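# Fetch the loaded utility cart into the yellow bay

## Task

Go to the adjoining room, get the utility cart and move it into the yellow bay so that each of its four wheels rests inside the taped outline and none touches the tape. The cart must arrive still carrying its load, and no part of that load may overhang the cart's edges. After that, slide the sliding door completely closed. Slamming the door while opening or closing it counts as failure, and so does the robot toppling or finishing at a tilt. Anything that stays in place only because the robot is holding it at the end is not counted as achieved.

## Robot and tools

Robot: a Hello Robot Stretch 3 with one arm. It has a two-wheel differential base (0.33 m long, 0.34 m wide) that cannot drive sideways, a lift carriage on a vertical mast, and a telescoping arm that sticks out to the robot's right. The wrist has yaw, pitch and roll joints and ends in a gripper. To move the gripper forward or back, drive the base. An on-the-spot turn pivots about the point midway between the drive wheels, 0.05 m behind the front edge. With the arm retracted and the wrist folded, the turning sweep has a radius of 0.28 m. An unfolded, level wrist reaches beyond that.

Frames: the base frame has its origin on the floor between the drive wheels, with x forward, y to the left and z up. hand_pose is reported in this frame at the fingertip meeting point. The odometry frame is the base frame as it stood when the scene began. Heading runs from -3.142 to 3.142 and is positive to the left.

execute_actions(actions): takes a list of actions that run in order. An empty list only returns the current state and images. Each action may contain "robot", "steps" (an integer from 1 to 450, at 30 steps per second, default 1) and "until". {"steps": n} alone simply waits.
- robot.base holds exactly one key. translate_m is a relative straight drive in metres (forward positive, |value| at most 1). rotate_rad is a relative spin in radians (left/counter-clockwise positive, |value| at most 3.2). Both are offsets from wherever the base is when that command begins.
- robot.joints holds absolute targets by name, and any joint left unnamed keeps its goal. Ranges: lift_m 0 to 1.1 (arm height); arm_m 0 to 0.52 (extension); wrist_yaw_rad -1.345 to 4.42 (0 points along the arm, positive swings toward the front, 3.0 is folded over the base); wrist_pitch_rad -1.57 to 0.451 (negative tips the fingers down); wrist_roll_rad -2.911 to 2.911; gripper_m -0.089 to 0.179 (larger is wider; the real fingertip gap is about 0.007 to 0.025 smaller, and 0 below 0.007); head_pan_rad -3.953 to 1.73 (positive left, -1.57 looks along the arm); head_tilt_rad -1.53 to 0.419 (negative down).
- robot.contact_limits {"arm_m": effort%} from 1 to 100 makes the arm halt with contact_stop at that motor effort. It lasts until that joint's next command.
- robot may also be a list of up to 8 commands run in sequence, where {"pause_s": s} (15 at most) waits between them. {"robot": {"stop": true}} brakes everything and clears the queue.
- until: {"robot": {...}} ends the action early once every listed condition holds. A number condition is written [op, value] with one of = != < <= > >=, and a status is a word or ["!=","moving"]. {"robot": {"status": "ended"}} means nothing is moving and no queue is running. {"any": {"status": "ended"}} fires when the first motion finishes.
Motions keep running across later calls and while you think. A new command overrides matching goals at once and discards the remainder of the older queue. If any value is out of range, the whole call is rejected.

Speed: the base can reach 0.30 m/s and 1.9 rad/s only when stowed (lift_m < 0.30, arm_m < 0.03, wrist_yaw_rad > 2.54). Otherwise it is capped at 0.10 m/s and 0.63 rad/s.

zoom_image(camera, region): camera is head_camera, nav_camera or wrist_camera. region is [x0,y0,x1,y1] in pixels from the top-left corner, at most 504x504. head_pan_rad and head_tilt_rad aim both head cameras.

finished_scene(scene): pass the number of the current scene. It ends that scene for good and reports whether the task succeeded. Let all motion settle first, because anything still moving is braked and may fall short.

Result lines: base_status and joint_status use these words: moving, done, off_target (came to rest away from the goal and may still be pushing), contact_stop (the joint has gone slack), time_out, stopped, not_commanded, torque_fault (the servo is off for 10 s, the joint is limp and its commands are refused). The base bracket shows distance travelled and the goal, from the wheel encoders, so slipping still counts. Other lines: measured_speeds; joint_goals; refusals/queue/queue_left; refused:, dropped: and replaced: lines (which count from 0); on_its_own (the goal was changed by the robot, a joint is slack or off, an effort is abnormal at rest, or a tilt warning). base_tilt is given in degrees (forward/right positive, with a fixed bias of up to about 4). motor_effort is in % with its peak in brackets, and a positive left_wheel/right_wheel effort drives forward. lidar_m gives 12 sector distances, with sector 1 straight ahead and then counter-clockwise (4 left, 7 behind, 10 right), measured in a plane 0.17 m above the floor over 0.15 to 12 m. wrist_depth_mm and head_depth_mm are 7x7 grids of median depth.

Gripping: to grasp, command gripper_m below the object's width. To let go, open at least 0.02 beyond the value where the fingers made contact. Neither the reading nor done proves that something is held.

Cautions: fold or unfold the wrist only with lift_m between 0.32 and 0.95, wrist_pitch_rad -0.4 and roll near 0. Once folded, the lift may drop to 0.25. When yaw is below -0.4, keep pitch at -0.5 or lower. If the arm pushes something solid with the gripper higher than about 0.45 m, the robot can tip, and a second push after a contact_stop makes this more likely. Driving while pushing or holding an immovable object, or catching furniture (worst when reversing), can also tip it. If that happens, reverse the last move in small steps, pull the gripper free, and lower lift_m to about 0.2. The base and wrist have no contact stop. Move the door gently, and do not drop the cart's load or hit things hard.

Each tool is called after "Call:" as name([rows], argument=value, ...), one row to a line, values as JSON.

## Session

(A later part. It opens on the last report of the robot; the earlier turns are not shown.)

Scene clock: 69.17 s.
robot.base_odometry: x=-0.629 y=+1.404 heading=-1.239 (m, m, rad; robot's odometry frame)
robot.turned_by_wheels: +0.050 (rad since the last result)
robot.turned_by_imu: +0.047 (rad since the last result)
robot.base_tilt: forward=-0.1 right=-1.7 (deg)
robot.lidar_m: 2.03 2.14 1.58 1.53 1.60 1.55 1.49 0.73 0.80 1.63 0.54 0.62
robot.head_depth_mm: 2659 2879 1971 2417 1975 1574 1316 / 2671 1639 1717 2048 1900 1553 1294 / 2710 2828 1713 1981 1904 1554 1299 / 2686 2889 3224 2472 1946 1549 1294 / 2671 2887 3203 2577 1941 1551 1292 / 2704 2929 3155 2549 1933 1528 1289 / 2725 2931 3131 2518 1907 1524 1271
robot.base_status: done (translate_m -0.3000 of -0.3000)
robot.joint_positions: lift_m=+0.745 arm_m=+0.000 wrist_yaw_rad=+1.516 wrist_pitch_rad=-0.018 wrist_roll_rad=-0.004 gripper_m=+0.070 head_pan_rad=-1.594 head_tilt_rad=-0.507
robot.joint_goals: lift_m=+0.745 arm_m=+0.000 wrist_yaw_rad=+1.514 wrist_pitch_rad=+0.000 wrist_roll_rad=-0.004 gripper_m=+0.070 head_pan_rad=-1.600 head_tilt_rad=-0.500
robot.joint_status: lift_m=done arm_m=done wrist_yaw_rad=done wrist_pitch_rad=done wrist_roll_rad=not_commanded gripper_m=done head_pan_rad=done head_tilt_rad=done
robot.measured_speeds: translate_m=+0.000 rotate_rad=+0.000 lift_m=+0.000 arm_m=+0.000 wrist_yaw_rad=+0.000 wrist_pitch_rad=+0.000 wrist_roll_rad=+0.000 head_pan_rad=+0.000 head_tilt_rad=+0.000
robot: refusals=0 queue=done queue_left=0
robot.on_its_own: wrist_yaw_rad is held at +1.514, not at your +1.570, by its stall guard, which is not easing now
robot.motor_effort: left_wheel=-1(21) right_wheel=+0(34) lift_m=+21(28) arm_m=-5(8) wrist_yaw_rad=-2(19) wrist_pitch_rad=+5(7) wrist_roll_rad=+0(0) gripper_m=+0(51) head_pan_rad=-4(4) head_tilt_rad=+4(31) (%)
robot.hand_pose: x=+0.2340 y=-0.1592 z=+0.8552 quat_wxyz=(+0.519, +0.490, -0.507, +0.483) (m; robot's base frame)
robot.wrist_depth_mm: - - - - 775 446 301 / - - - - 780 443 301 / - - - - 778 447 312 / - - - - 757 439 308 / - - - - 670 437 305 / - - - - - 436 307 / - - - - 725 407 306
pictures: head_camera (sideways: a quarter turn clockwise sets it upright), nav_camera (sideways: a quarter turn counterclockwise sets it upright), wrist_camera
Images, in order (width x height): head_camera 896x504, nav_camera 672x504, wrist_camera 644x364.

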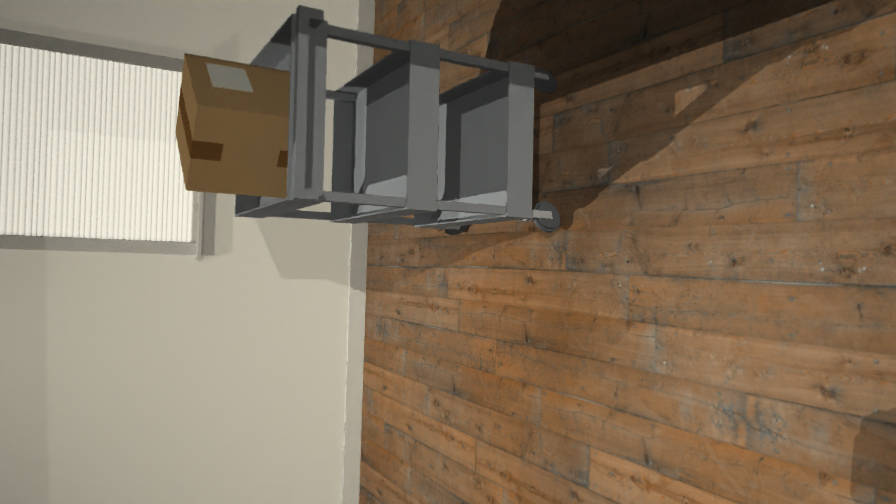

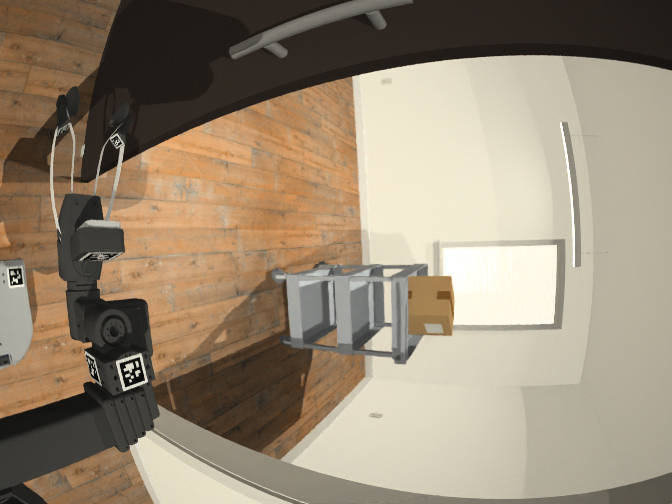

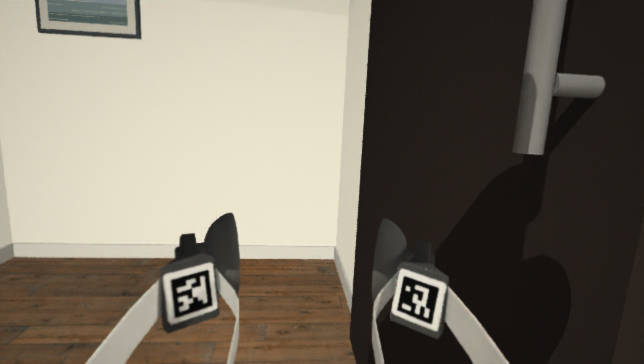

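Call:
execute_actions([
  {"robot":{"joints":{"wrist_yaw_rad":1.57,"wrist_roll_rad":1.57,"gripper_m":0.09,"head_pan_rad":-0.2,"head_tilt_rad":-0.6},"base":{"translate_m":0.15}},"steps":200,"until":{"robot":{"status":"ended"}}},
  {"robot":[{"base":{"rotate_rad":-1.745}},{"base":{"translate_m":0.3}}],"steps":450,"until":{"robot":{"status":"ended"}}},
])

Scene clock: 81.27 s.
robot.base_odometry: x=-0.877 y=+1.215 heading=-2.984 (m, m, rad; robot's odometry frame)
robot.turned_by_wheels: -1.745 (rad since the last result)
robot.turned_by_imu: -1.743 (rad since the last result)
robot.base_tilt: forward=-0.1 right=-1.7 (deg)
robot.lidar_m: 1.35 2.95 0.26 0.34 2.17 2.00 1.82 1.84 1.76 1.60 0.68 1.46
robot.head_depth_mm: 2157 2267 2416 2330 1791 1468 1243 / 2519 2697 2780 2274 1788 1464 - / 2728 2939 2811 2207 1762 1451 1229 / 2614 1505 1802 1841 1761 1447 1231 / 2488 1329 1790 1834 1705 1451 1216 / 2440 1693 1864 2071 1744 1430 1220 / 2378 2569 2750 2216 1758 1440 1213
robot.base_status: done (translate_m +0.3000 of +0.3000)
robot.joint_positions: lift_m=+0.745 arm_m=+0.000 wrist_yaw_rad=+1.568 wrist_pitch_rad=-0.018 wrist_roll_rad=+1.566 gripper_m=+0.090 head_pan_rad=-0.207 head_tilt_rad=-0.593
robot.joint_goals: lift_m=+0.745 arm_m=+0.000 wrist_yaw_rad=+1.570 wrist_pitch_rad=+0.000 wrist_roll_rad=+1.570 gripper_m=+0.090 head_pan_rad=-0.200 head_tilt_rad=-0.600
robot.joint_status: lift_m=done arm_m=done wrist_yaw_rad=done wrist_pitch_rad=done wrist_roll_rad=done gripper_m=done head_pan_rad=done head_tilt_rad=done
robot.measured_speeds: translate_m=+0.000 rotate_rad=+0.000 lift_m=+0.000 arm_m=+0.000 wrist_yaw_rad=+0.000 wrist_pitch_rad=+0.000 wrist_roll_rad=+0.000 head_pan_rad=+0.000 head_tilt_rad=+0.000
robot: refusals=0 queue=done queue_left=0
robot.motor_effort: left_wheel=+3(8) right_wheel=-3(7) lift_m=+21(21) arm_m=-4(5) wrist_yaw_rad=+2(4) wrist_pitch_rad=+5(5) wrist_roll_rad=+1(1) gripper_m=+0(72) head_pan_rad=+3(48) head_tilt_rad=-4(15) (%)
robot.hand_pose: x=+0.2344 y=-0.1460 z=+0.8549 quat_wxyz=(+0.009, +0.706, -0.708, -0.005) (m; robot's base frame)
robot.wrist_depth_mm: - - - - - - - / - - - - - - 950 / - - - - - - 979 / - - - - - - 975 / - - - - - - 967 / - - - - - - 942 / - - - - - - 958
pictures: head_camera (sideways: a quarter turn clockwise sets it upright), nav_camera (sideways: a quarter turn counterclockwise sets it upright), wrist_camera
Images, in order (width x height): head_camera 896x504, nav_camera 672x504, wrist_camera 644x364.

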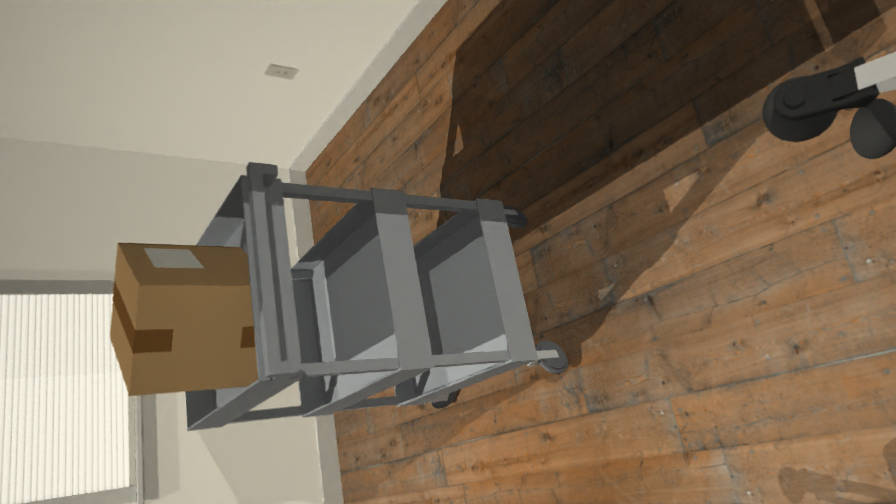

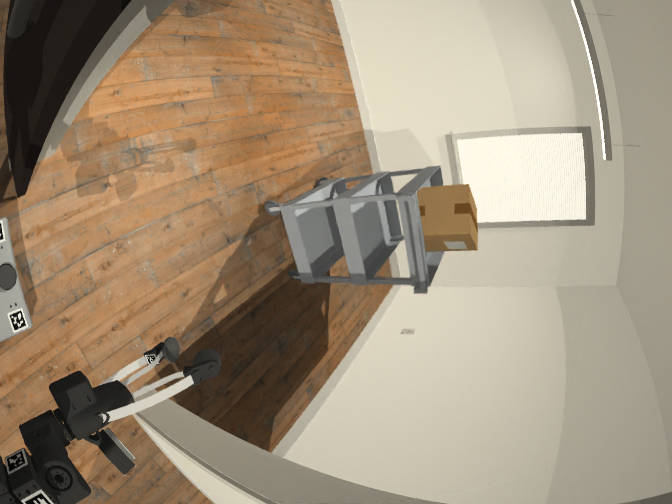

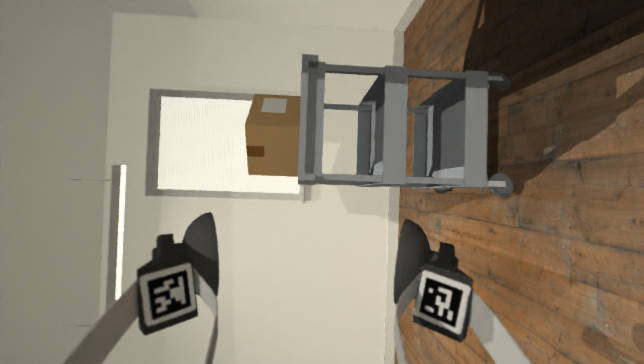

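Call:
execute_actions([
  {"robot":{"base":{"translate_m":1.0},"joints":{"arm_m":0.10,"head_tilt_rad":-0.8,"head_pan_rad":-0.3}},"steps":450,"until":{"robot":{"status":"ended"}}},
])

Scene clock: 93.03 s.
robot.base_odometry: x=-1.864 y=+1.058 heading=-2.984 (m, m, rad; robot's odometry frame)
robot.turned_by_wheels: +0.000 (rad since the last result)
robot.turned_by_imu: +0.004 (rad since the last result)
robot.base_tilt: forward=+0.0 right=-1.6 (deg)
robot.lidar_m: 0.35 1.96 2.42 2.30 1.15 0.81 0.92 0.84 0.83 1.44 0.60 0.38
robot.head_depth_mm: 1811 1961 805 627 944 1287 1148 / 1961 538 778 634 913 1176 1146 / 1846 488 499 575 892 1100 1143 / 1754 483 511 604 555 873 1113 / 1699 483 524 632 526 802 1094 / 1702 500 566 649 1205 1262 1137 / 1625 1744 923 1707 1476 1277 1131
robot.base_status: done (translate_m +1.0000 of +1.0000)
robot.joint_positions: lift_m=+0.745 arm_m=+0.100 wrist_yaw_rad=+1.568 wrist_pitch_rad=-0.018 wrist_roll_rad=+1.567 gripper_m=+0.090 head_pan_rad=-0.293 head_tilt_rad=-0.790
robot.joint_goals: lift_m=+0.745 arm_m=+0.100 wrist_yaw_rad=+1.570 wrist_pitch_rad=+0.000 wrist_roll_rad=+1.570 gripper_m=+0.090 head_pan_rad=-0.300 head_tilt_rad=-0.800
robot.joint_status: lift_m=done arm_m=done wrist_yaw_rad=done wrist_pitch_rad=done wrist_roll_rad=done gripper_m=done head_pan_rad=done head_tilt_rad=done
robot.measured_speeds: translate_m=+0.000 rotate_rad=+0.000 lift_m=+0.000 arm_m=+0.000 wrist_yaw_rad=+0.000 wrist_pitch_rad=+0.000 wrist_roll_rad=+0.000 head_pan_rad=+0.000 head_tilt_rad=+0.000
robot: refusals=0 queue=done queue_left=0
robot.motor_effort: left_wheel=+1(7) right_wheel=-2(4) lift_m=+21(21) arm_m=+3(5) wrist_yaw_rad=+2(2) wrist_pitch_rad=+5(5) wrist_roll_rad=+1(1) gripper_m=+0(0) head_pan_rad=-5(18) head_tilt_rad=-6(23) (%)
robot.hand_pose: x=+0.2344 y=-0.2454 z=+0.8549 quat_wxyz=(+0.008, +0.706, -0.708, -0.005) (m; robot's base frame)
robot.wrist_depth_mm: - - - 325 - - 374 / - - - 322 - 600 444 / - 501 455 318 910 634 441 / - 353 362 318 920 634 441 / - 343 350 317 900 627 436 / - 392 399 316 874 603 436 / - - - 314 - 551 428
pictures: head_camera (sideways: a quarter turn clockwise sets it upright), nav_camera (sideways: a quarter turn counterclockwise sets it upright), wrist_camera
Images, in order (width x height): head_camera 896x504, nav_camera 672x504, wrist_camera 644x364.

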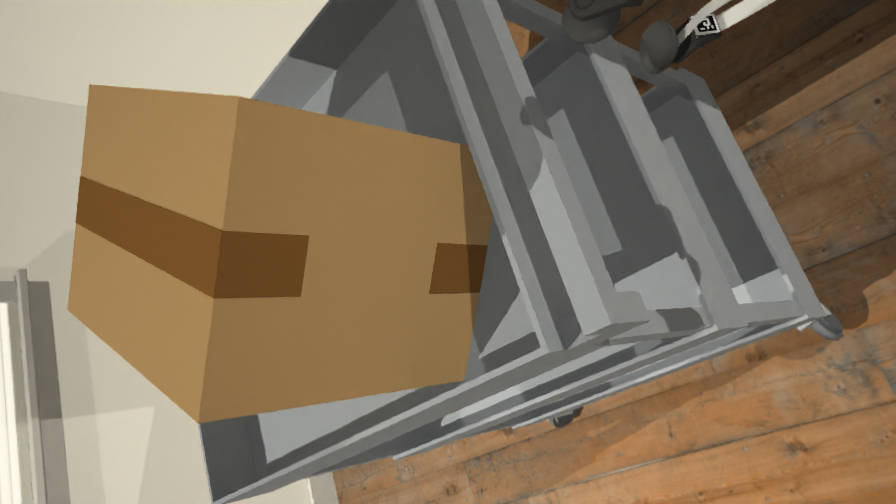

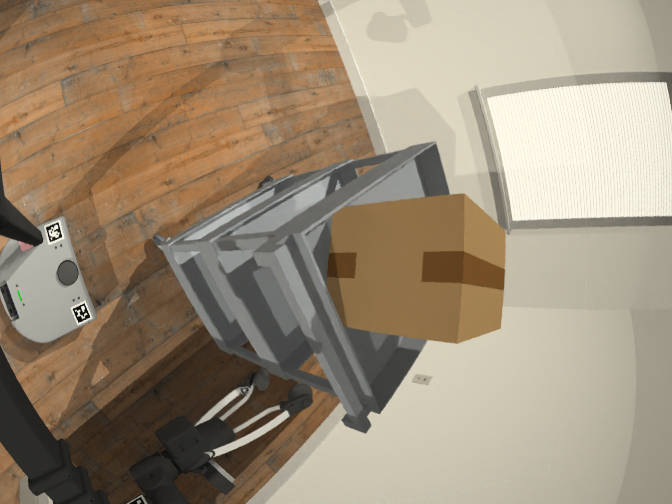

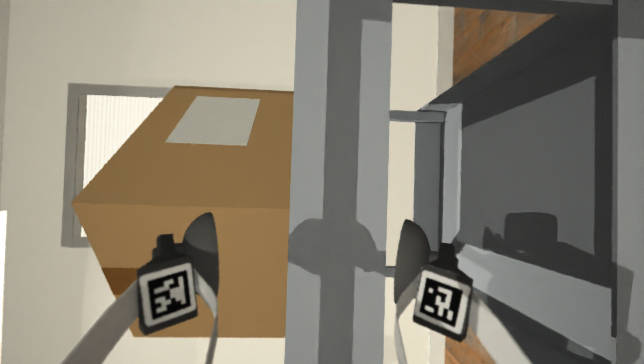

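Call:
execute_actions([
  {"robot":{"base":{"translate_m":0.12},"joints":{"lift_m":0.725,"gripper_m":0.13,"head_tilt_rad":-1.1,"head_pan_rad":-0.45}},"steps":450,"until":{"robot":{"status":"ended"}}},
])

Scene clock: 95.97 s.
robot.base_odometry: x=-1.983 y=+1.039 heading=-2.984 (m, m, rad; robot's odometry frame)
robot.turned_by_wheels: +0.000 (rad since the last result)
robot.turned_by_imu: +0.001 (rad since the last result)
robot.base_tilt: forward=+0.0 right=-1.6 (deg)
robot.lidar_m: 0.24 1.84 2.26 2.32 1.34 0.92 1.01 0.92 0.99 1.43 0.39 0.25
robot.head_depth_mm: 1669 659 576 1386 1290 1185 1095 / 344 421 603 587 1289 1190 1101 / 342 399 500 510 1191 1189 - / 341 401 509 490 850 1182 - / 341 404 513 539 776 1160 1116 / 344 408 520 561 1268 1174 1095 / 344 424 605 1386 1282 1182 1079
robot.base_status: done (translate_m +0.1200 of +0.1200)
robot.joint_positions: lift_m=+0.725 arm_m=+0.100 wrist_yaw_rad=+1.568 wrist_pitch_rad=-0.018 wrist_roll_rad=+1.567 gripper_m=+0.130 head_pan_rad=-0.443 head_tilt_rad=-1.087
robot.joint_goals: lift_m=+0.725 arm_m=+0.100 wrist_yaw_rad=+1.570 wrist_pitch_rad=+0.000 wrist_roll_rad=+1.570 gripper_m=+0.130 head_pan_rad=-0.450 head_tilt_rad=-1.100
robot.joint_status: lift_m=done arm_m=done wrist_yaw_rad=done wrist_pitch_rad=done wrist_roll_rad=done gripper_m=done head_pan_rad=done head_tilt_rad=done
robot.measured_speeds: translate_m=+0.000 rotate_rad=+0.000 lift_m=+0.000 arm_m=+0.000 wrist_yaw_rad=+0.000 wrist_pitch_rad=+0.000 wrist_roll_rad=+0.000 head_pan_rad=+0.000 head_tilt_rad=+0.000
robot: refusals=0 queue=done queue_left=0
robot.motor_effort: left_wheel=+2(7) right_wheel=-3(3) lift_m=+21(22) arm_m=+4(3) wrist_yaw_rad=+2(2) wrist_pitch_rad=+5(5) wrist_roll_rad=+1(1) gripper_m=+1(80) head_pan_rad=-3(21) head_tilt_rad=-7(30) (%)
robot.hand_pose: x=+0.2344 y=-0.2454 z=+0.8349 quat_wxyz=(+0.008, +0.706, -0.708, -0.005) (m; robot's base frame)
robot.wrist_depth_mm: - - - 203 - - 399 / - 449 400 201 721 575 421 / - 328 308 201 789 602 416 / 258 263 250 200 807 590 415 / 216 226 216 199 800 597 414 / 227 - 137 198 202 521 409 / 274 273 137 197 627 538 407
pictures: head_camera (sideways: a quarter turn clockwise sets it upright), nav_camera (sideways: a quarter turn counterclockwise sets it upright), wrist_camera
Images, in order (width x height): head_camera 896x504, nav_camera 672x504, wrist_camera 644x364.

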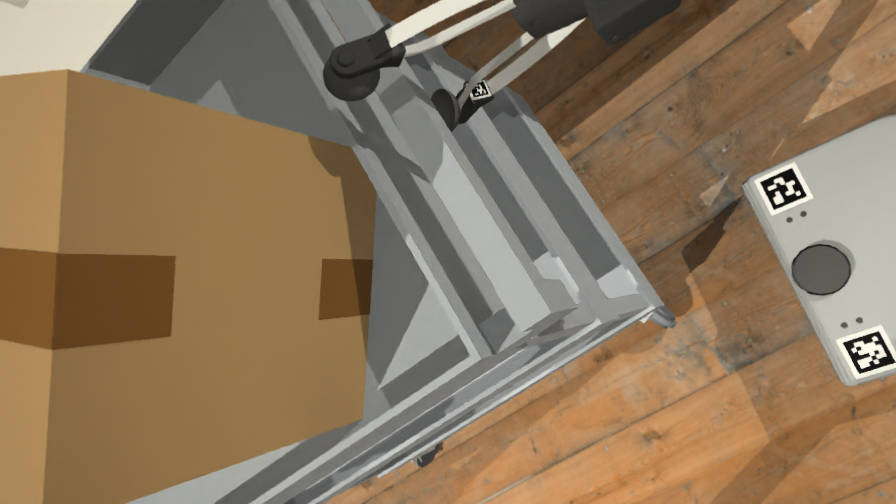

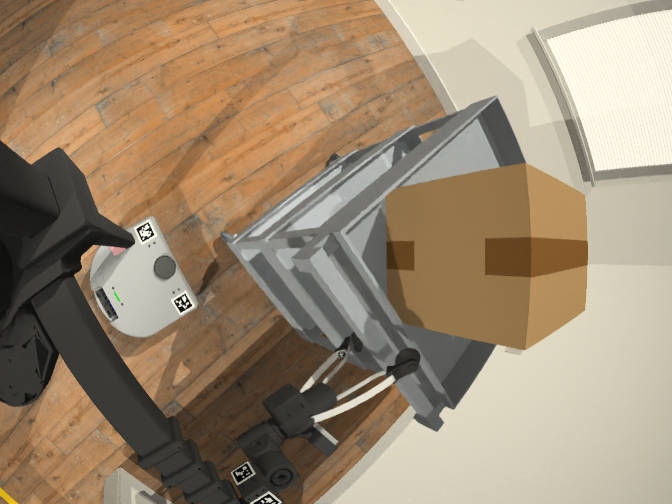

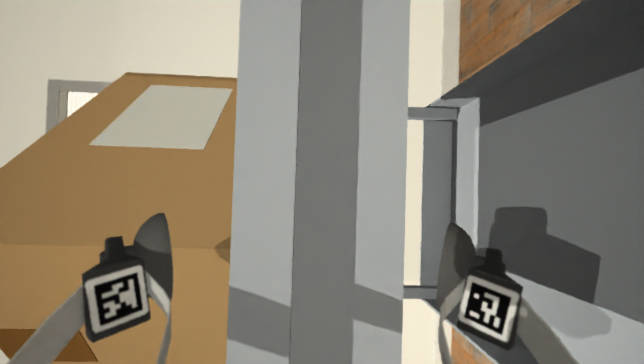

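Call:
execute_actions([
  {"robot":[{"base":{"translate_m":0.06}},{"joints":{"gripper_m":0.02}}],"steps":450,"until":{"robot":{"status":"ended"}}},
  {"steps":20},
  {"robot":{"base":{"translate_m":-0.15}},"steps":200,"until":{"robot":{"status":"ended"}}},
])

Scene clock: 102.97 s.
robot.base_odometry: x=-1.894 y=+1.053 heading=-2.984 (m, m, rad; robot's odometry frame)
robot.turned_by_wheels: +0.000 (rad since the last result)
robot.turned_by_imu: +0.000 (rad since the last result)
robot.base_tilt: forward=-0.1 right=-1.7 (deg)
robot.lidar_m: 0.17 1.93 2.38 2.31 1.20 0.84 0.93 0.85 0.86 1.44 0.29 0.18
robot.head_depth_mm: 344 349 606 503 1296 1191 1092 / 329 328 408 492 1248 1184 1102 / 328 331 419 516 849 1180 - / 326 332 424 524 435 1153 - / 325 335 426 529 502 1163 1114 / 324 338 430 534 1255 1179 1100 / 323 340 595 1370 1284 1177 1082
robot.base_status: done (translate_m -0.1500 of -0.1500)
robot.joint_positions: lift_m=+0.725 arm_m=+0.100 wrist_yaw_rad=+1.569 wrist_pitch_rad=-0.020 wrist_roll_rad=+1.576 gripper_m=+0.041 head_pan_rad=-0.443 head_tilt_rad=-1.087
robot.joint_goals: lift_m=+0.725 arm_m=+0.100 wrist_yaw_rad=+1.570 wrist_pitch_rad=+0.000 wrist_roll_rad=+1.570 gripper_m=+0.040 head_pan_rad=-0.450 head_tilt_rad=-1.100
robot.joint_status: lift_m=done arm_m=done wrist_yaw_rad=done wrist_pitch_rad=done wrist_roll_rad=done gripper_m=done head_pan_rad=done head_tilt_rad=done
robot.measured_speeds: translate_m=+0.000 rotate_rad=+0.000 lift_m=+0.000 arm_m=+0.000 wrist_yaw_rad=+0.000 wrist_pitch_rad=+0.000 wrist_roll_rad=+0.000 head_pan_rad=+0.000 head_tilt_rad=+0.000
robot: refusals=0 queue=done queue_left=0
robot.on_its_own: gripper_m is held at +0.040, not at your +0.020, by its stall guard, which is still easing
robot.motor_effort: left_wheel=+2(7) right_wheel=-3(18) lift_m=+23(23) arm_m=+1(3) wrist_yaw_rad=+1(15) wrist_pitch_rad=+6(10) wrist_roll_rad=-3(4) gripper_m=-38(100) head_pan_rad=-4(4) head_tilt_rad=-7(7) (%)
robot.hand_pose: x=+0.2343 y=-0.2452 z=+0.8343 quat_wxyz=(+0.006, +0.706, -0.708, -0.009) (m; robot's base frame)
robot.wrist_depth_mm: - - 84 147 149 - 383 / - 386 83 145 148 570 415 / 288 286 82 144 147 596 413 / 226 230 82 143 146 597 412 / 188 196 82 143 145 599 411 / 161 - 81 142 144 518 412 / - 176 80 141 143 557 412
pictures: head_camera (sideways: a quarter turn clockwise sets it upright), nav_camera (sideways: a quarter turn counterclockwise sets it upright), wrist_camera
Images, in order (width x height): head_camera 896x504, nav_camera 672x504, wrist_camera 644x364.

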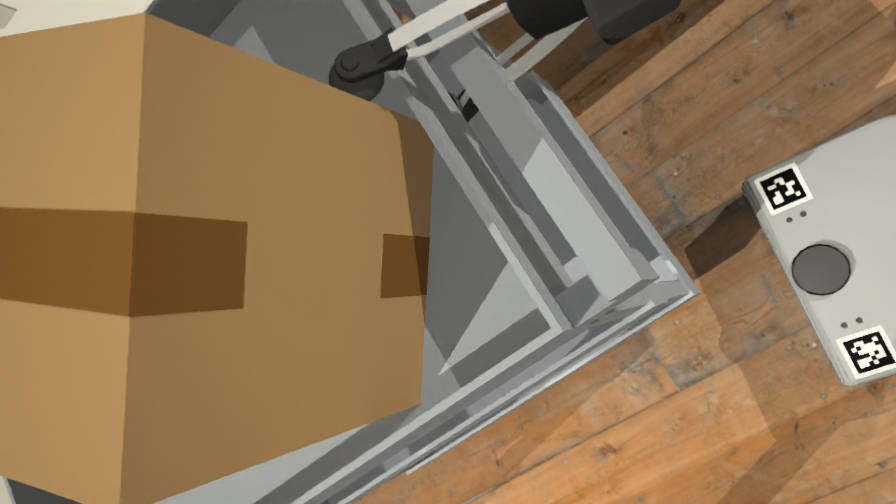

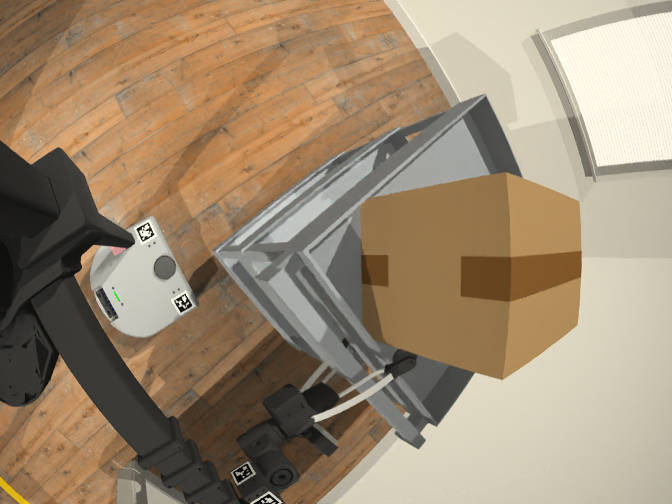

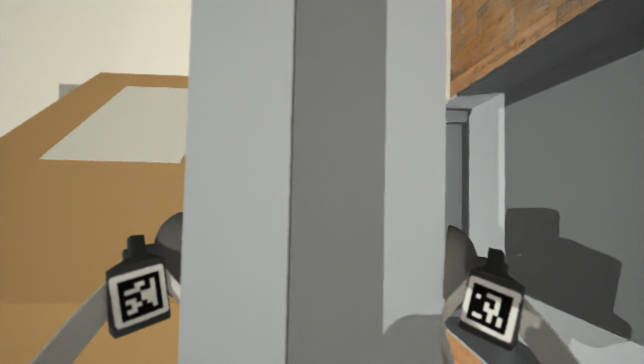

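Call:
execute_actions([
  {"robot":{"base":{"translate_m":-0.5},"joints":{"head_pan_rad":-0.3,"head_tilt_rad":-1.0}},"steps":300,"until":{"robot":{"status":"ended"}}},
])

Scene clock: 109.27 s.
robot.base_odometry: x=-1.400 y=+1.132 heading=-2.984 (m, m, rad; robot's odometry frame)
robot.turned_by_wheels: +0.000 (rad since the last result)
robot.turned_by_imu: -0.001 (rad since the last result)
robot.base_tilt: forward=-0.1 right=-1.7 (deg)
robot.lidar_m: 0.18 2.42 2.44 2.05 0.45 0.46 2.35 2.36 0.63 0.61 0.29 0.18
robot.head_depth_mm: 390 327 356 468 502 1217 1107 / 387 326 365 467 475 1175 1102 / 386 331 376 484 508 1078 1111 / 385 332 387 503 508 619 1105 / 384 337 399 516 524 1168 1093 / 2169 356 622 879 1308 1196 1095 / 2130 746 1604 1479 1329 1191 1088
robot.base_status: done (translate_m -0.5000 of -0.5000)
robot.joint_positions: lift_m=+0.725 arm_m=+0.100 wrist_yaw_rad=+1.566 wrist_pitch_rad=-0.024 wrist_roll_rad=+1.576 gripper_m=+0.071 head_pan_rad=-0.307 head_tilt_rad=-1.001
robot.joint_goals: lift_m=+0.725 arm_m=+0.100 wrist_yaw_rad=+1.570 wrist_pitch_rad=+0.000 wrist_roll_rad=+1.570 gripper_m=+0.070 head_pan_rad=-0.300 head_tilt_rad=-1.000
robot.joint_status: lift_m=done arm_m=done wrist_yaw_rad=done wrist_pitch_rad=done wrist_roll_rad=done gripper_m=done head_pan_rad=done head_tilt_rad=done
robot.measured_speeds: translate_m=+0.000 rotate_rad=+0.000 lift_m=+0.000 arm_m=+0.000 wrist_yaw_rad=+0.000 wrist_pitch_rad=+0.000 wrist_roll_rad=+0.000 head_pan_rad=+0.000 head_tilt_rad=+0.000
robot: refusals=0 queue=done queue_left=0
robot.on_its_own: gripper_m is held at +0.070, not at your +0.020, by its stall guard, which is still easing
robot.motor_effort: left_wheel=+3(4) right_wheel=-3(19) lift_m=+23(22) arm_m=+1(1) wrist_yaw_rad=+4(4) wrist_pitch_rad=+7(7) wrist_roll_rad=-2(2) gripper_m=-25(39) head_pan_rad=+4(21) head_tilt_rad=+1(12) (%)
robot.hand_pose: x=+0.2342 y=-0.2461 z=+0.8333 quat_wxyz=(+0.007, +0.705, -0.709, -0.011) (m; robot's base frame)
robot.wrist_depth_mm: - - 83 146 148 - 386 / - 384 83 145 148 566 416 / 281 286 82 144 147 602 412 / 224 229 82 143 146 587 413 / 187 196 81 143 145 585 410 / 161 - 81 142 144 524 408 / - 173 80 141 143 547 404
pictures: head_camera (sideways: a quarter turn clockwise sets it upright), nav_camera (sideways: a quarter turn counterclockwise sets it upright), wrist_camera
Images, in order (width x height): head_camera 896x504, nav_camera 672x504, wrist_camera 644x364.

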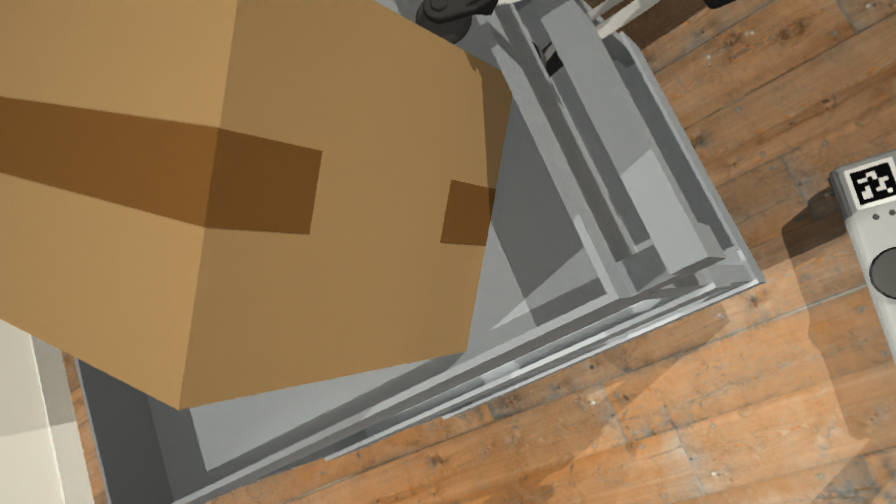

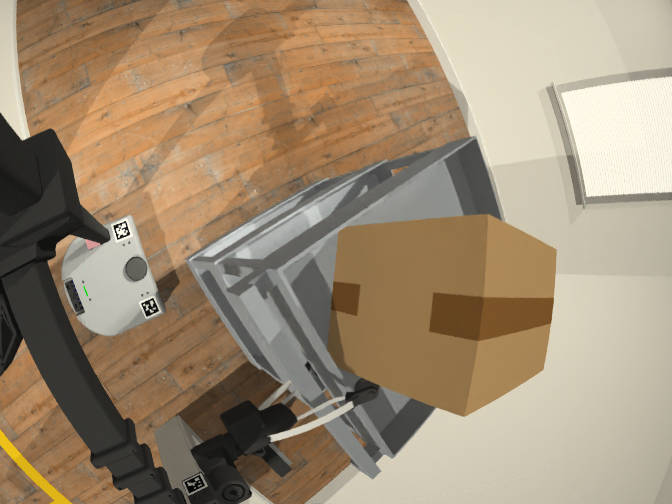

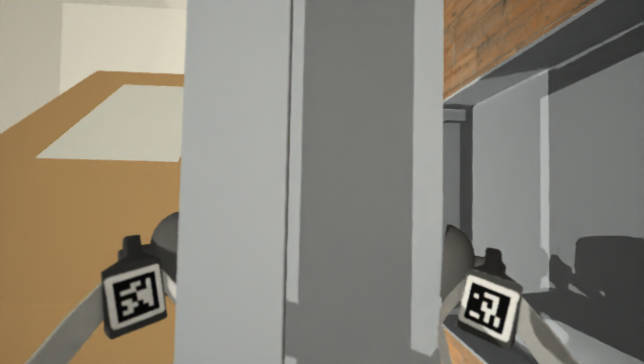

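Call:
execute_actions([
  {"robot":{"base":{"translate_m":-0.45},"joints":{"head_pan_rad":-0.7,"head_tilt_rad":-1.1}},"steps":300,"until":{"robot":{"status":"ended"}}},
])

Scene clock: 115.73 s.
robot.base_odometry: x=-0.956 y=+1.203 heading=-2.984 (m, m, rad; robot's odometry frame)
robot.turned_by_wheels: +0.000 (rad since the last result)
robot.turned_by_imu: +0.000 (rad since the last result)
robot.base_tilt: forward=-0.1 right=-1.7 (deg)
robot.lidar_m: 0.18 2.87 0.35 0.23 2.19 2.09 1.90 1.92 1.74 1.10 0.29 0.18
robot.head_depth_mm: 1620 678 606 1211 - 1189 1099 / 1753 646 569 1122 1278 1184 1117 / 1841 643 592 482 1255 1197 - / 327 345 439 515 789 1176 - / 326 336 425 524 438 1142 1116 / 324 328 411 522 501 1176 1086 / 323 321 400 513 1234 1172 1085
robot.base_status: done (translate_m -0.4500 of -0.4500)
robot.joint_positions: lift_m=+0.725 arm_m=+0.100 wrist_yaw_rad=+1.563 wrist_pitch_rad=-0.025 wrist_roll_rad=+1.576 gripper_m=+0.077 head_pan_rad=-0.693 head_tilt_rad=-1.087
robot.joint_goals: lift_m=+0.725 arm_m=+0.100 wrist_yaw_rad=+1.570 wrist_pitch_rad=+0.000 wrist_roll_rad=+1.570 gripper_m=+0.076 head_pan_rad=-0.700 head_tilt_rad=-1.100
robot.joint_status: lift_m=done arm_m=done wrist_yaw_rad=done wrist_pitch_rad=done wrist_roll_rad=done gripper_m=done head_pan_rad=done head_tilt_rad=done
robot.measured_speeds: translate_m=+0.000 rotate_rad=+0.000 lift_m=+0.000 arm_m=+0.000 wrist_yaw_rad=+0.000 wrist_pitch_rad=+0.000 wrist_roll_rad=+0.000 head_pan_rad=+0.000 head_tilt_rad=+0.000
robot: refusals=0 queue=done queue_left=0
robot.on_its_own: gripper_m is held at +0.076, not at your +0.020, by its stall guard, which is not easing now
robot.motor_effort: left_wheel=+2(4) right_wheel=-3(18) lift_m=+23(23) arm_m=+1(1) wrist_yaw_rad=+6(7) wrist_pitch_rad=+7(7) wrist_roll_rad=-2(2) gripper_m=-22(25) head_pan_rad=-5(36) head_tilt_rad=-6(19) (%)
robot.hand_pose: x=+0.2342 y=-0.2468 z=+0.8330 quat_wxyz=(+0.007, +0.704, -0.710, -0.011) (m; robot's base frame)
robot.wrist_depth_mm: - - 83 146 148 - 381 / - 383 82 144 148 553 414 / 279 283 82 144 147 597 413 / 222 228 82 143 146 591 413 / 187 191 81 142 145 589 409 / 160 - 81 142 144 520 407 / - 172 80 141 143 546 404
pictures: head_camera (sideways: a quarter turn clockwise sets it upright), nav_camera (sideways: a quarter turn counterclockwise sets it upright), wrist_camera
Images, in order (width x height): head_camera 896x504, nav_camera 672x504, wrist_camera 644x364.

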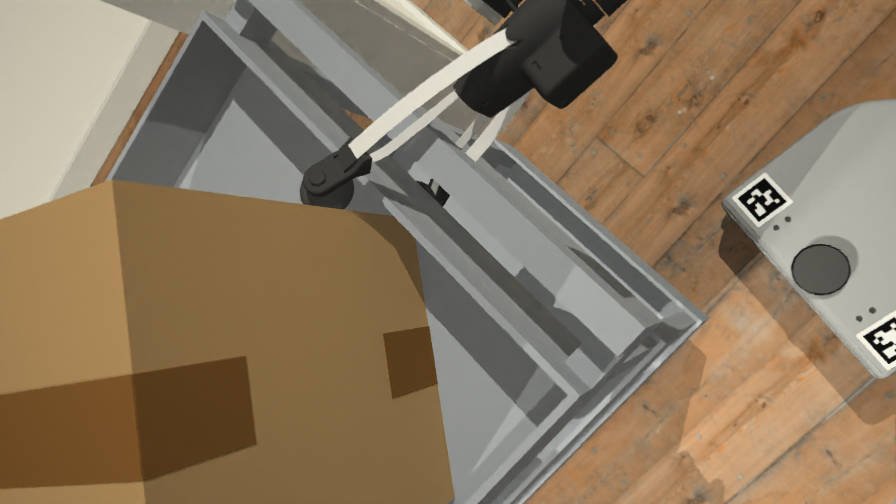

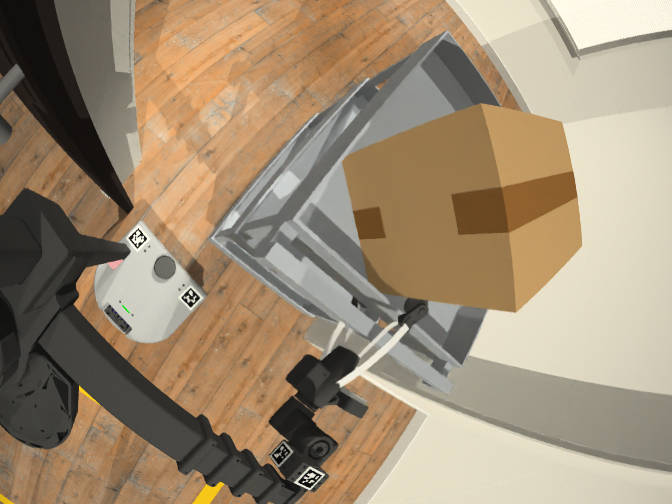

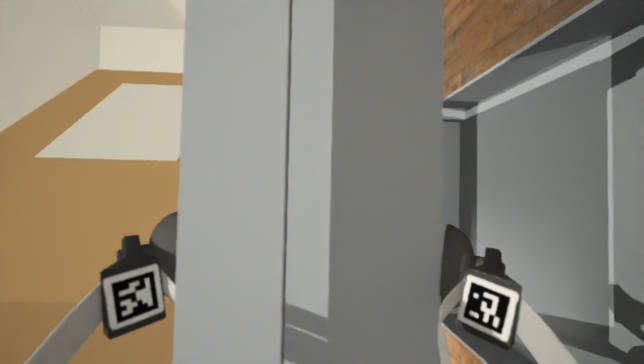

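Call:
execute_actions([
  {"robot":{"base":{"translate_m":-0.3}},"steps":300,"until":{"robot":{"status":"ended"}}},
])

Scene clock: 120.53 s.
robot.base_odometry: x=-0.660 y=+1.250 heading=-2.984 (m, m, rad; robot's odometry frame)
robot.turned_by_wheels: +0.000 (rad since the last result)
robot.turned_by_imu: +0.000 (rad since the last result)
robot.base_tilt: forward=-0.1 right=-1.7 (deg)
robot.lidar_m: 0.18 0.40 0.44 0.88 2.13 1.77 1.61 1.62 1.79 1.63 0.29 0.18
robot.head_depth_mm: 937 1016 602 1454 - 1193 1094 / 776 644 586 1416 1276 1194 1110 / 777 644 592 493 1256 1196 - / 327 345 439 517 791 1179 - / 326 338 426 524 437 1145 1118 / 323 329 413 521 507 1174 1095 / 322 322 402 514 1240 1172 1091
robot.base_status: done (translate_m -0.3000 of -0.3000)
robot.joint_positions: lift_m=+0.725 arm_m=+0.100 wrist_yaw_rad=+1.561 wrist_pitch_rad=-0.025 wrist_roll_rad=+1.576 gripper_m=+0.077 head_pan_rad=-0.693 head_tilt_rad=-1.087
robot.joint_goals: lift_m=+0.725 arm_m=+0.100 wrist_yaw_rad=+1.570 wrist_pitch_rad=+0.000 wrist_roll_rad=+1.570 gripper_m=+0.076 head_pan_rad=-0.700 head_tilt_rad=-1.100
robot.joint_status: lift_m=done arm_m=done wrist_yaw_rad=done wrist_pitch_rad=done wrist_roll_rad=done gripper_m=done head_pan_rad=done head_tilt_rad=done
robot.measured_speeds: translate_m=+0.000 rotate_rad=+0.000 lift_m=+0.000 arm_m=+0.000 wrist_yaw_rad=+0.000 wrist_pitch_rad=+0.000 wrist_roll_rad=+0.000 head_pan_rad=+0.000 head_tilt_rad=+0.000
robot: refusals=0 queue=done queue_left=0
robot.on_its_own: gripper_m is held at +0.076, not at your +0.020, by its stall guard, which is not easing now
robot.motor_effort: left_wheel=+2(3) right_wheel=-3(18) lift_m=+23(23) arm_m=+1(1) wrist_yaw_rad=+8(8) wrist_pitch_rad=+7(7) wrist_roll_rad=-2(2) gripper_m=-23(23) head_pan_rad=-4(4) head_tilt_rad=-7(7) (%)
robot.hand_pose: x=+0.2342 y=-0.2473 z=+0.8330 quat_wxyz=(+0.007, +0.704, -0.710, -0.011) (m; robot's base frame)
robot.wrist_depth_mm: - - 83 145 148 - 382 / - 377 82 145 147 556 418 / 277 282 82 144 147 586 416 / 222 227 82 143 146 586 410 / 187 190 81 142 145 592 409 / 160 - 81 141 144 518 408 / - 173 80 141 144 546 405
pictures: head_camera (sideways: a quarter turn clockwise sets it upright), nav_camera (sideways: a quarter turn counterclockwise sets it upright), wrist_camera
Images, in order (width x height): head_camera 896x504, nav_camera 672x504, wrist_camera 644x364.

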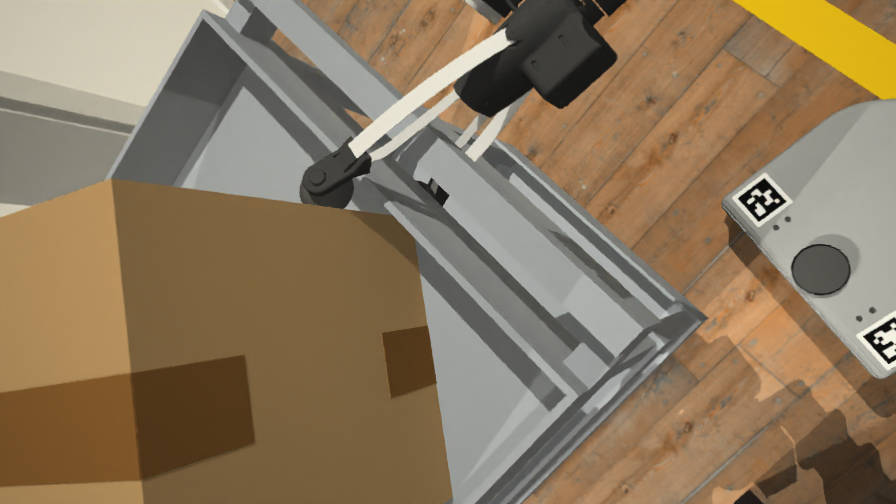

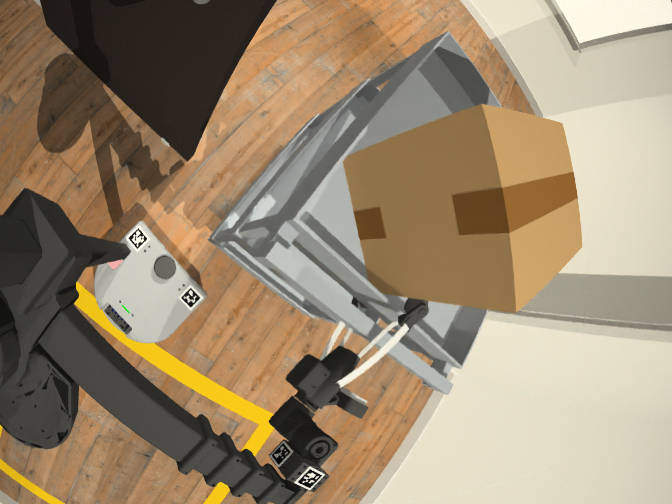

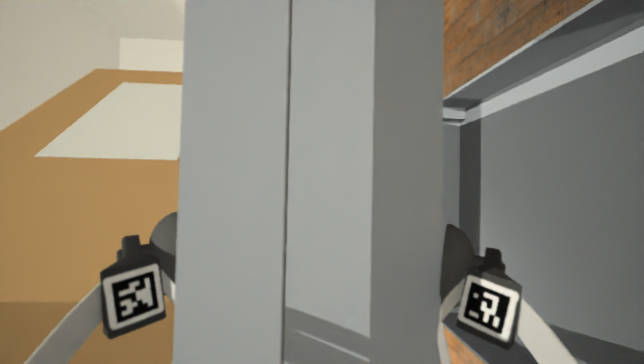

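Call:
execute_actions([
  {"robot":{"base":{"translate_m":-0.6},"joints":{"head_pan_rad":-1.2,"head_tilt_rad":-1.0}},"steps":300,"until":{"robot":{"status":"ended"}}},
])

Scene clock: 127.83 s.
robot.base_odometry: x=-0.067 y=+1.345 heading=-2.984 (m, m, rad; robot's odometry frame)
robot.turned_by_wheels: +0.000 (rad since the last result)
robot.turned_by_imu: -0.001 (rad since the last result)
robot.base_tilt: forward=+0.0 right=-1.7 (deg)
robot.lidar_m: 0.18 0.95 1.17 2.02 1.74 1.12 1.02 1.03 1.26 1.73 0.29 0.19
robot.head_depth_mm: 1549 1834 1708 1539 1303 1212 1103 / 1601 1853 1713 1523 1305 1202 1120 / 1631 1874 1706 1534 1301 1204 - / 1669 1886 1607 1530 1306 1197 - / 1702 1918 621 513 1130 1165 1093 / 1762 1925 646 519 454 420 1061 / 1756 1773 617 462 487 407 1079
robot.base_status: done (translate_m -0.6000 of -0.6000)
robot.joint_positions: lift_m=+0.725 arm_m=+0.100 wrist_yaw_rad=+1.557 wrist_pitch_rad=-0.025 wrist_roll_rad=+1.576 gripper_m=+0.077 head_pan_rad=-1.193 head_tilt_rad=-1.001
robot.joint_goals: lift_m=+0.725 arm_m=+0.100 wrist_yaw_rad=+1.570 wrist_pitch_rad=+0.000 wrist_roll_rad=+1.570 gripper_m=+0.076 head_pan_rad=-1.200 head_tilt_rad=-1.000
robot.joint_status: lift_m=done arm_m=done wrist_yaw_rad=done wrist_pitch_rad=done wrist_roll_rad=done gripper_m=done head_pan_rad=done head_tilt_rad=done
robot.measured_speeds: translate_m=+0.000 rotate_rad=+0.000 lift_m=+0.000 arm_m=+0.000 wrist_yaw_rad=+0.000 wrist_pitch_rad=+0.000 wrist_roll_rad=+0.000 head_pan_rad=+0.000 head_tilt_rad=+0.000
robot: refusals=0 queue=done queue_left=0
robot.on_its_own: gripper_m is held at +0.076, not at your +0.020, by its stall guard, which is not easing now
robot.motor_effort: left_wheel=+1(2) right_wheel=-2(18) lift_m=+23(23) arm_m=+1(2) wrist_yaw_rad=+12(12) wrist_pitch_rad=+7(7) wrist_roll_rad=-2(2) gripper_m=-23(23) head_pan_rad=-4(39) head_tilt_rad=+0(14) (%)
robot.hand_pose: x=+0.2342 y=-0.2483 z=+0.8330 quat_wxyz=(+0.007, +0.702, -0.712, -0.011) (m; robot's base frame)
robot.wrist_depth_mm: 954 958 82 145 148 - 382 / - 374 82 144 147 559 416 / 277 282 82 144 146 589 412 / 221 226 81 143 146 581 409 / 186 189 81 142 144 587 410 / 160 - 81 142 144 519 406 / - 174 80 142 143 554 408
pictures: head_camera (sideways: a quarter turn clockwise sets it upright), nav_camera (sideways: a quarter turn counterclockwise sets it upright), wrist_camera
Images, in order (width x height): head_camera 896x504, nav_camera 672x504, wrist_camera 644x364.

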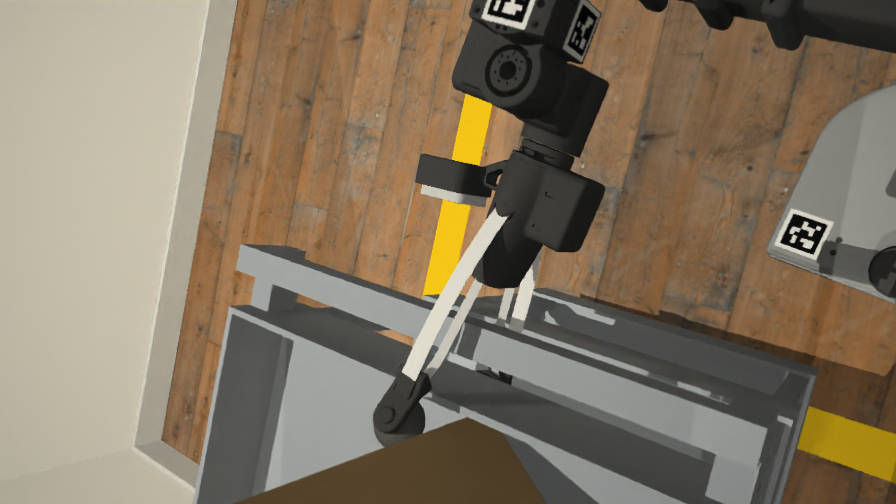

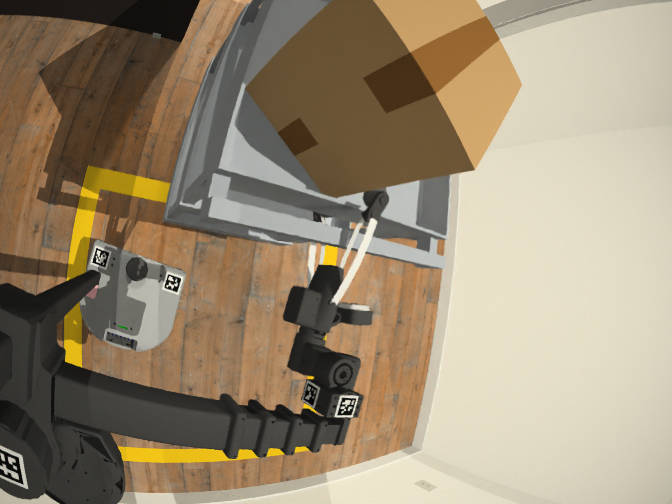

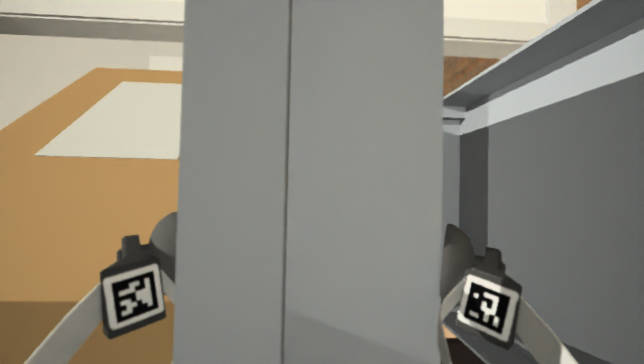

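Call:
execute_actions([
  {"robot":{"base":{"translate_m":-0.45},"joints":{"arm_m":0.22,"head_pan_rad":-0.3,"head_tilt_rad":-1.2}},"steps":300,"until":{"robot":{"status":"ended"}}},
])

Scene clock: 133.97 s.
robot.base_odometry: x=+0.377 y=+1.415 heading=-2.984 (m, m, rad; robot's odometry frame)
robot.turned_by_wheels: +0.000 (rad since the last result)
robot.turned_by_imu: +0.000 (rad since the last result)
robot.base_tilt: forward=-0.1 right=-1.6 (deg)
robot.lidar_m: 0.39 1.40 1.71 1.96 0.99 0.63 0.58 0.58 0.71 1.42 0.23 0.22
robot.head_depth_mm: 329 404 523 508 1243 1180 1108 / 334 411 536 477 1238 1179 1104 / 358 433 510 753 1089 1198 - / 668 606 576 873 1244 1197 - / 665 613 943 1320 1260 1179 - / 662 988 1450 1352 1256 1169 1104 / 1718 1589 1439 1348 1243 1167 1100
robot.base_status: done (translate_m -0.4500 of -0.4500)
robot.joint_positions: lift_m=+0.725 arm_m=+0.220 wrist_yaw_rad=+1.566 wrist_pitch_rad=-0.024 wrist_roll_rad=+1.586 gripper_m=+0.077 head_pan_rad=-0.307 head_tilt_rad=-1.186
robot.joint_goals: lift_m=+0.725 arm_m=+0.220 wrist_yaw_rad=+1.570 wrist_pitch_rad=+0.000 wrist_roll_rad=+1.570 gripper_m=+0.076 head_pan_rad=-0.300 head_tilt_rad=-1.200
robot.joint_status: lift_m=done arm_m=done wrist_yaw_rad=done wrist_pitch_rad=done wrist_roll_rad=done gripper_m=done head_pan_rad=done head_tilt_rad=done
robot.measured_speeds: translate_m=+0.000 rotate_rad=+0.000 lift_m=+0.000 arm_m=+0.000 wrist_yaw_rad=+0.000 wrist_pitch_rad=+0.000 wrist_roll_rad=+0.000 head_pan_rad=+0.000 head_tilt_rad=+0.000
robot: refusals=0 queue=done queue_left=0
robot.on_its_own: gripper_m is held at +0.076, not at your +0.020, by its stall guard, which is not easing now
robot.motor_effort: left_wheel=+5(7) right_wheel=-6(19) lift_m=+23(22) arm_m=+2(7) wrist_yaw_rad=+4(28) wrist_pitch_rad=+7(7) wrist_roll_rad=-6(11) gripper_m=-22(23) head_pan_rad=+4(48) head_tilt_rad=-7(24) (%)
robot.hand_pose: x=+0.2342 y=-0.3661 z=+0.8333 quat_wxyz=(+0.004, +0.705, -0.709, -0.014) (m; robot's base frame)
robot.wrist_depth_mm: - - 89 154 157 - 374 / - - 88 152 155 573 413 / - 323 86 149 152 594 412 / 246 250 85 147 150 591 413 / 200 209 84 145 147 588 414 / 169 - 83 142 145 526 409 / - 163 81 141 143 591 409
pictures: head_camera (sideways: a quarter turn clockwise sets it upright), nav_camera (sideways: a quarter turn counterclockwise sets it upright), wrist_camera
Images, in order (width x height): head_camera 896x504, nav_camera 672x504, wrist_camera 644x364.

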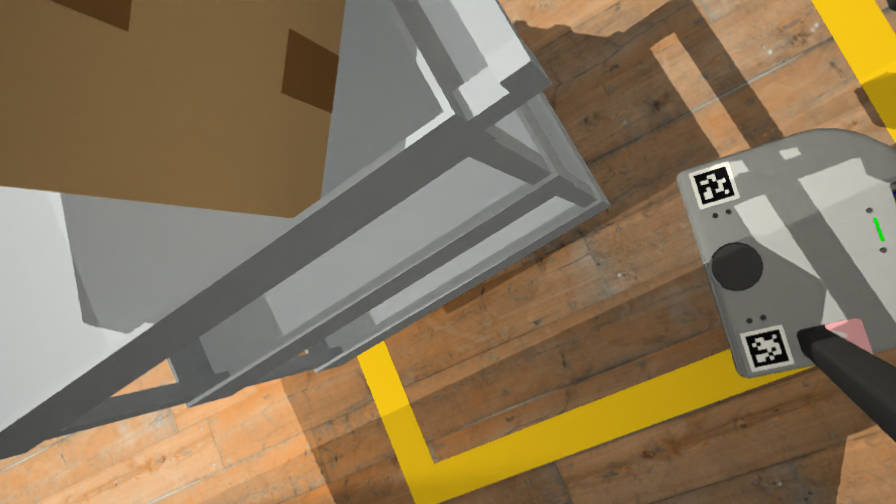

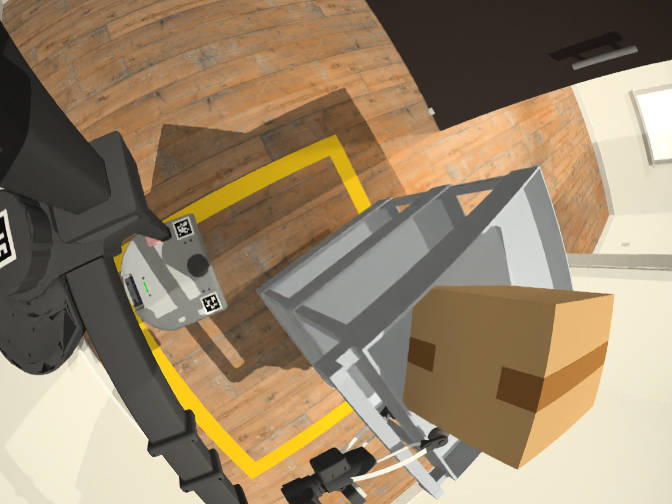

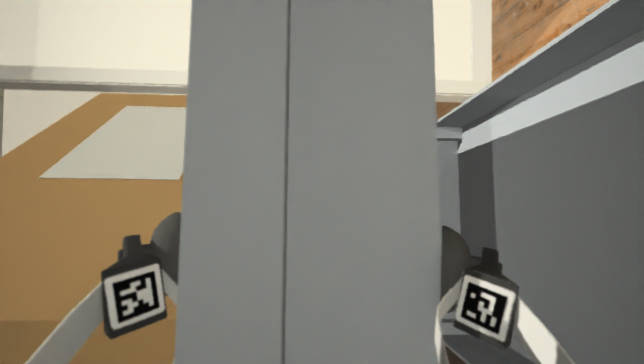

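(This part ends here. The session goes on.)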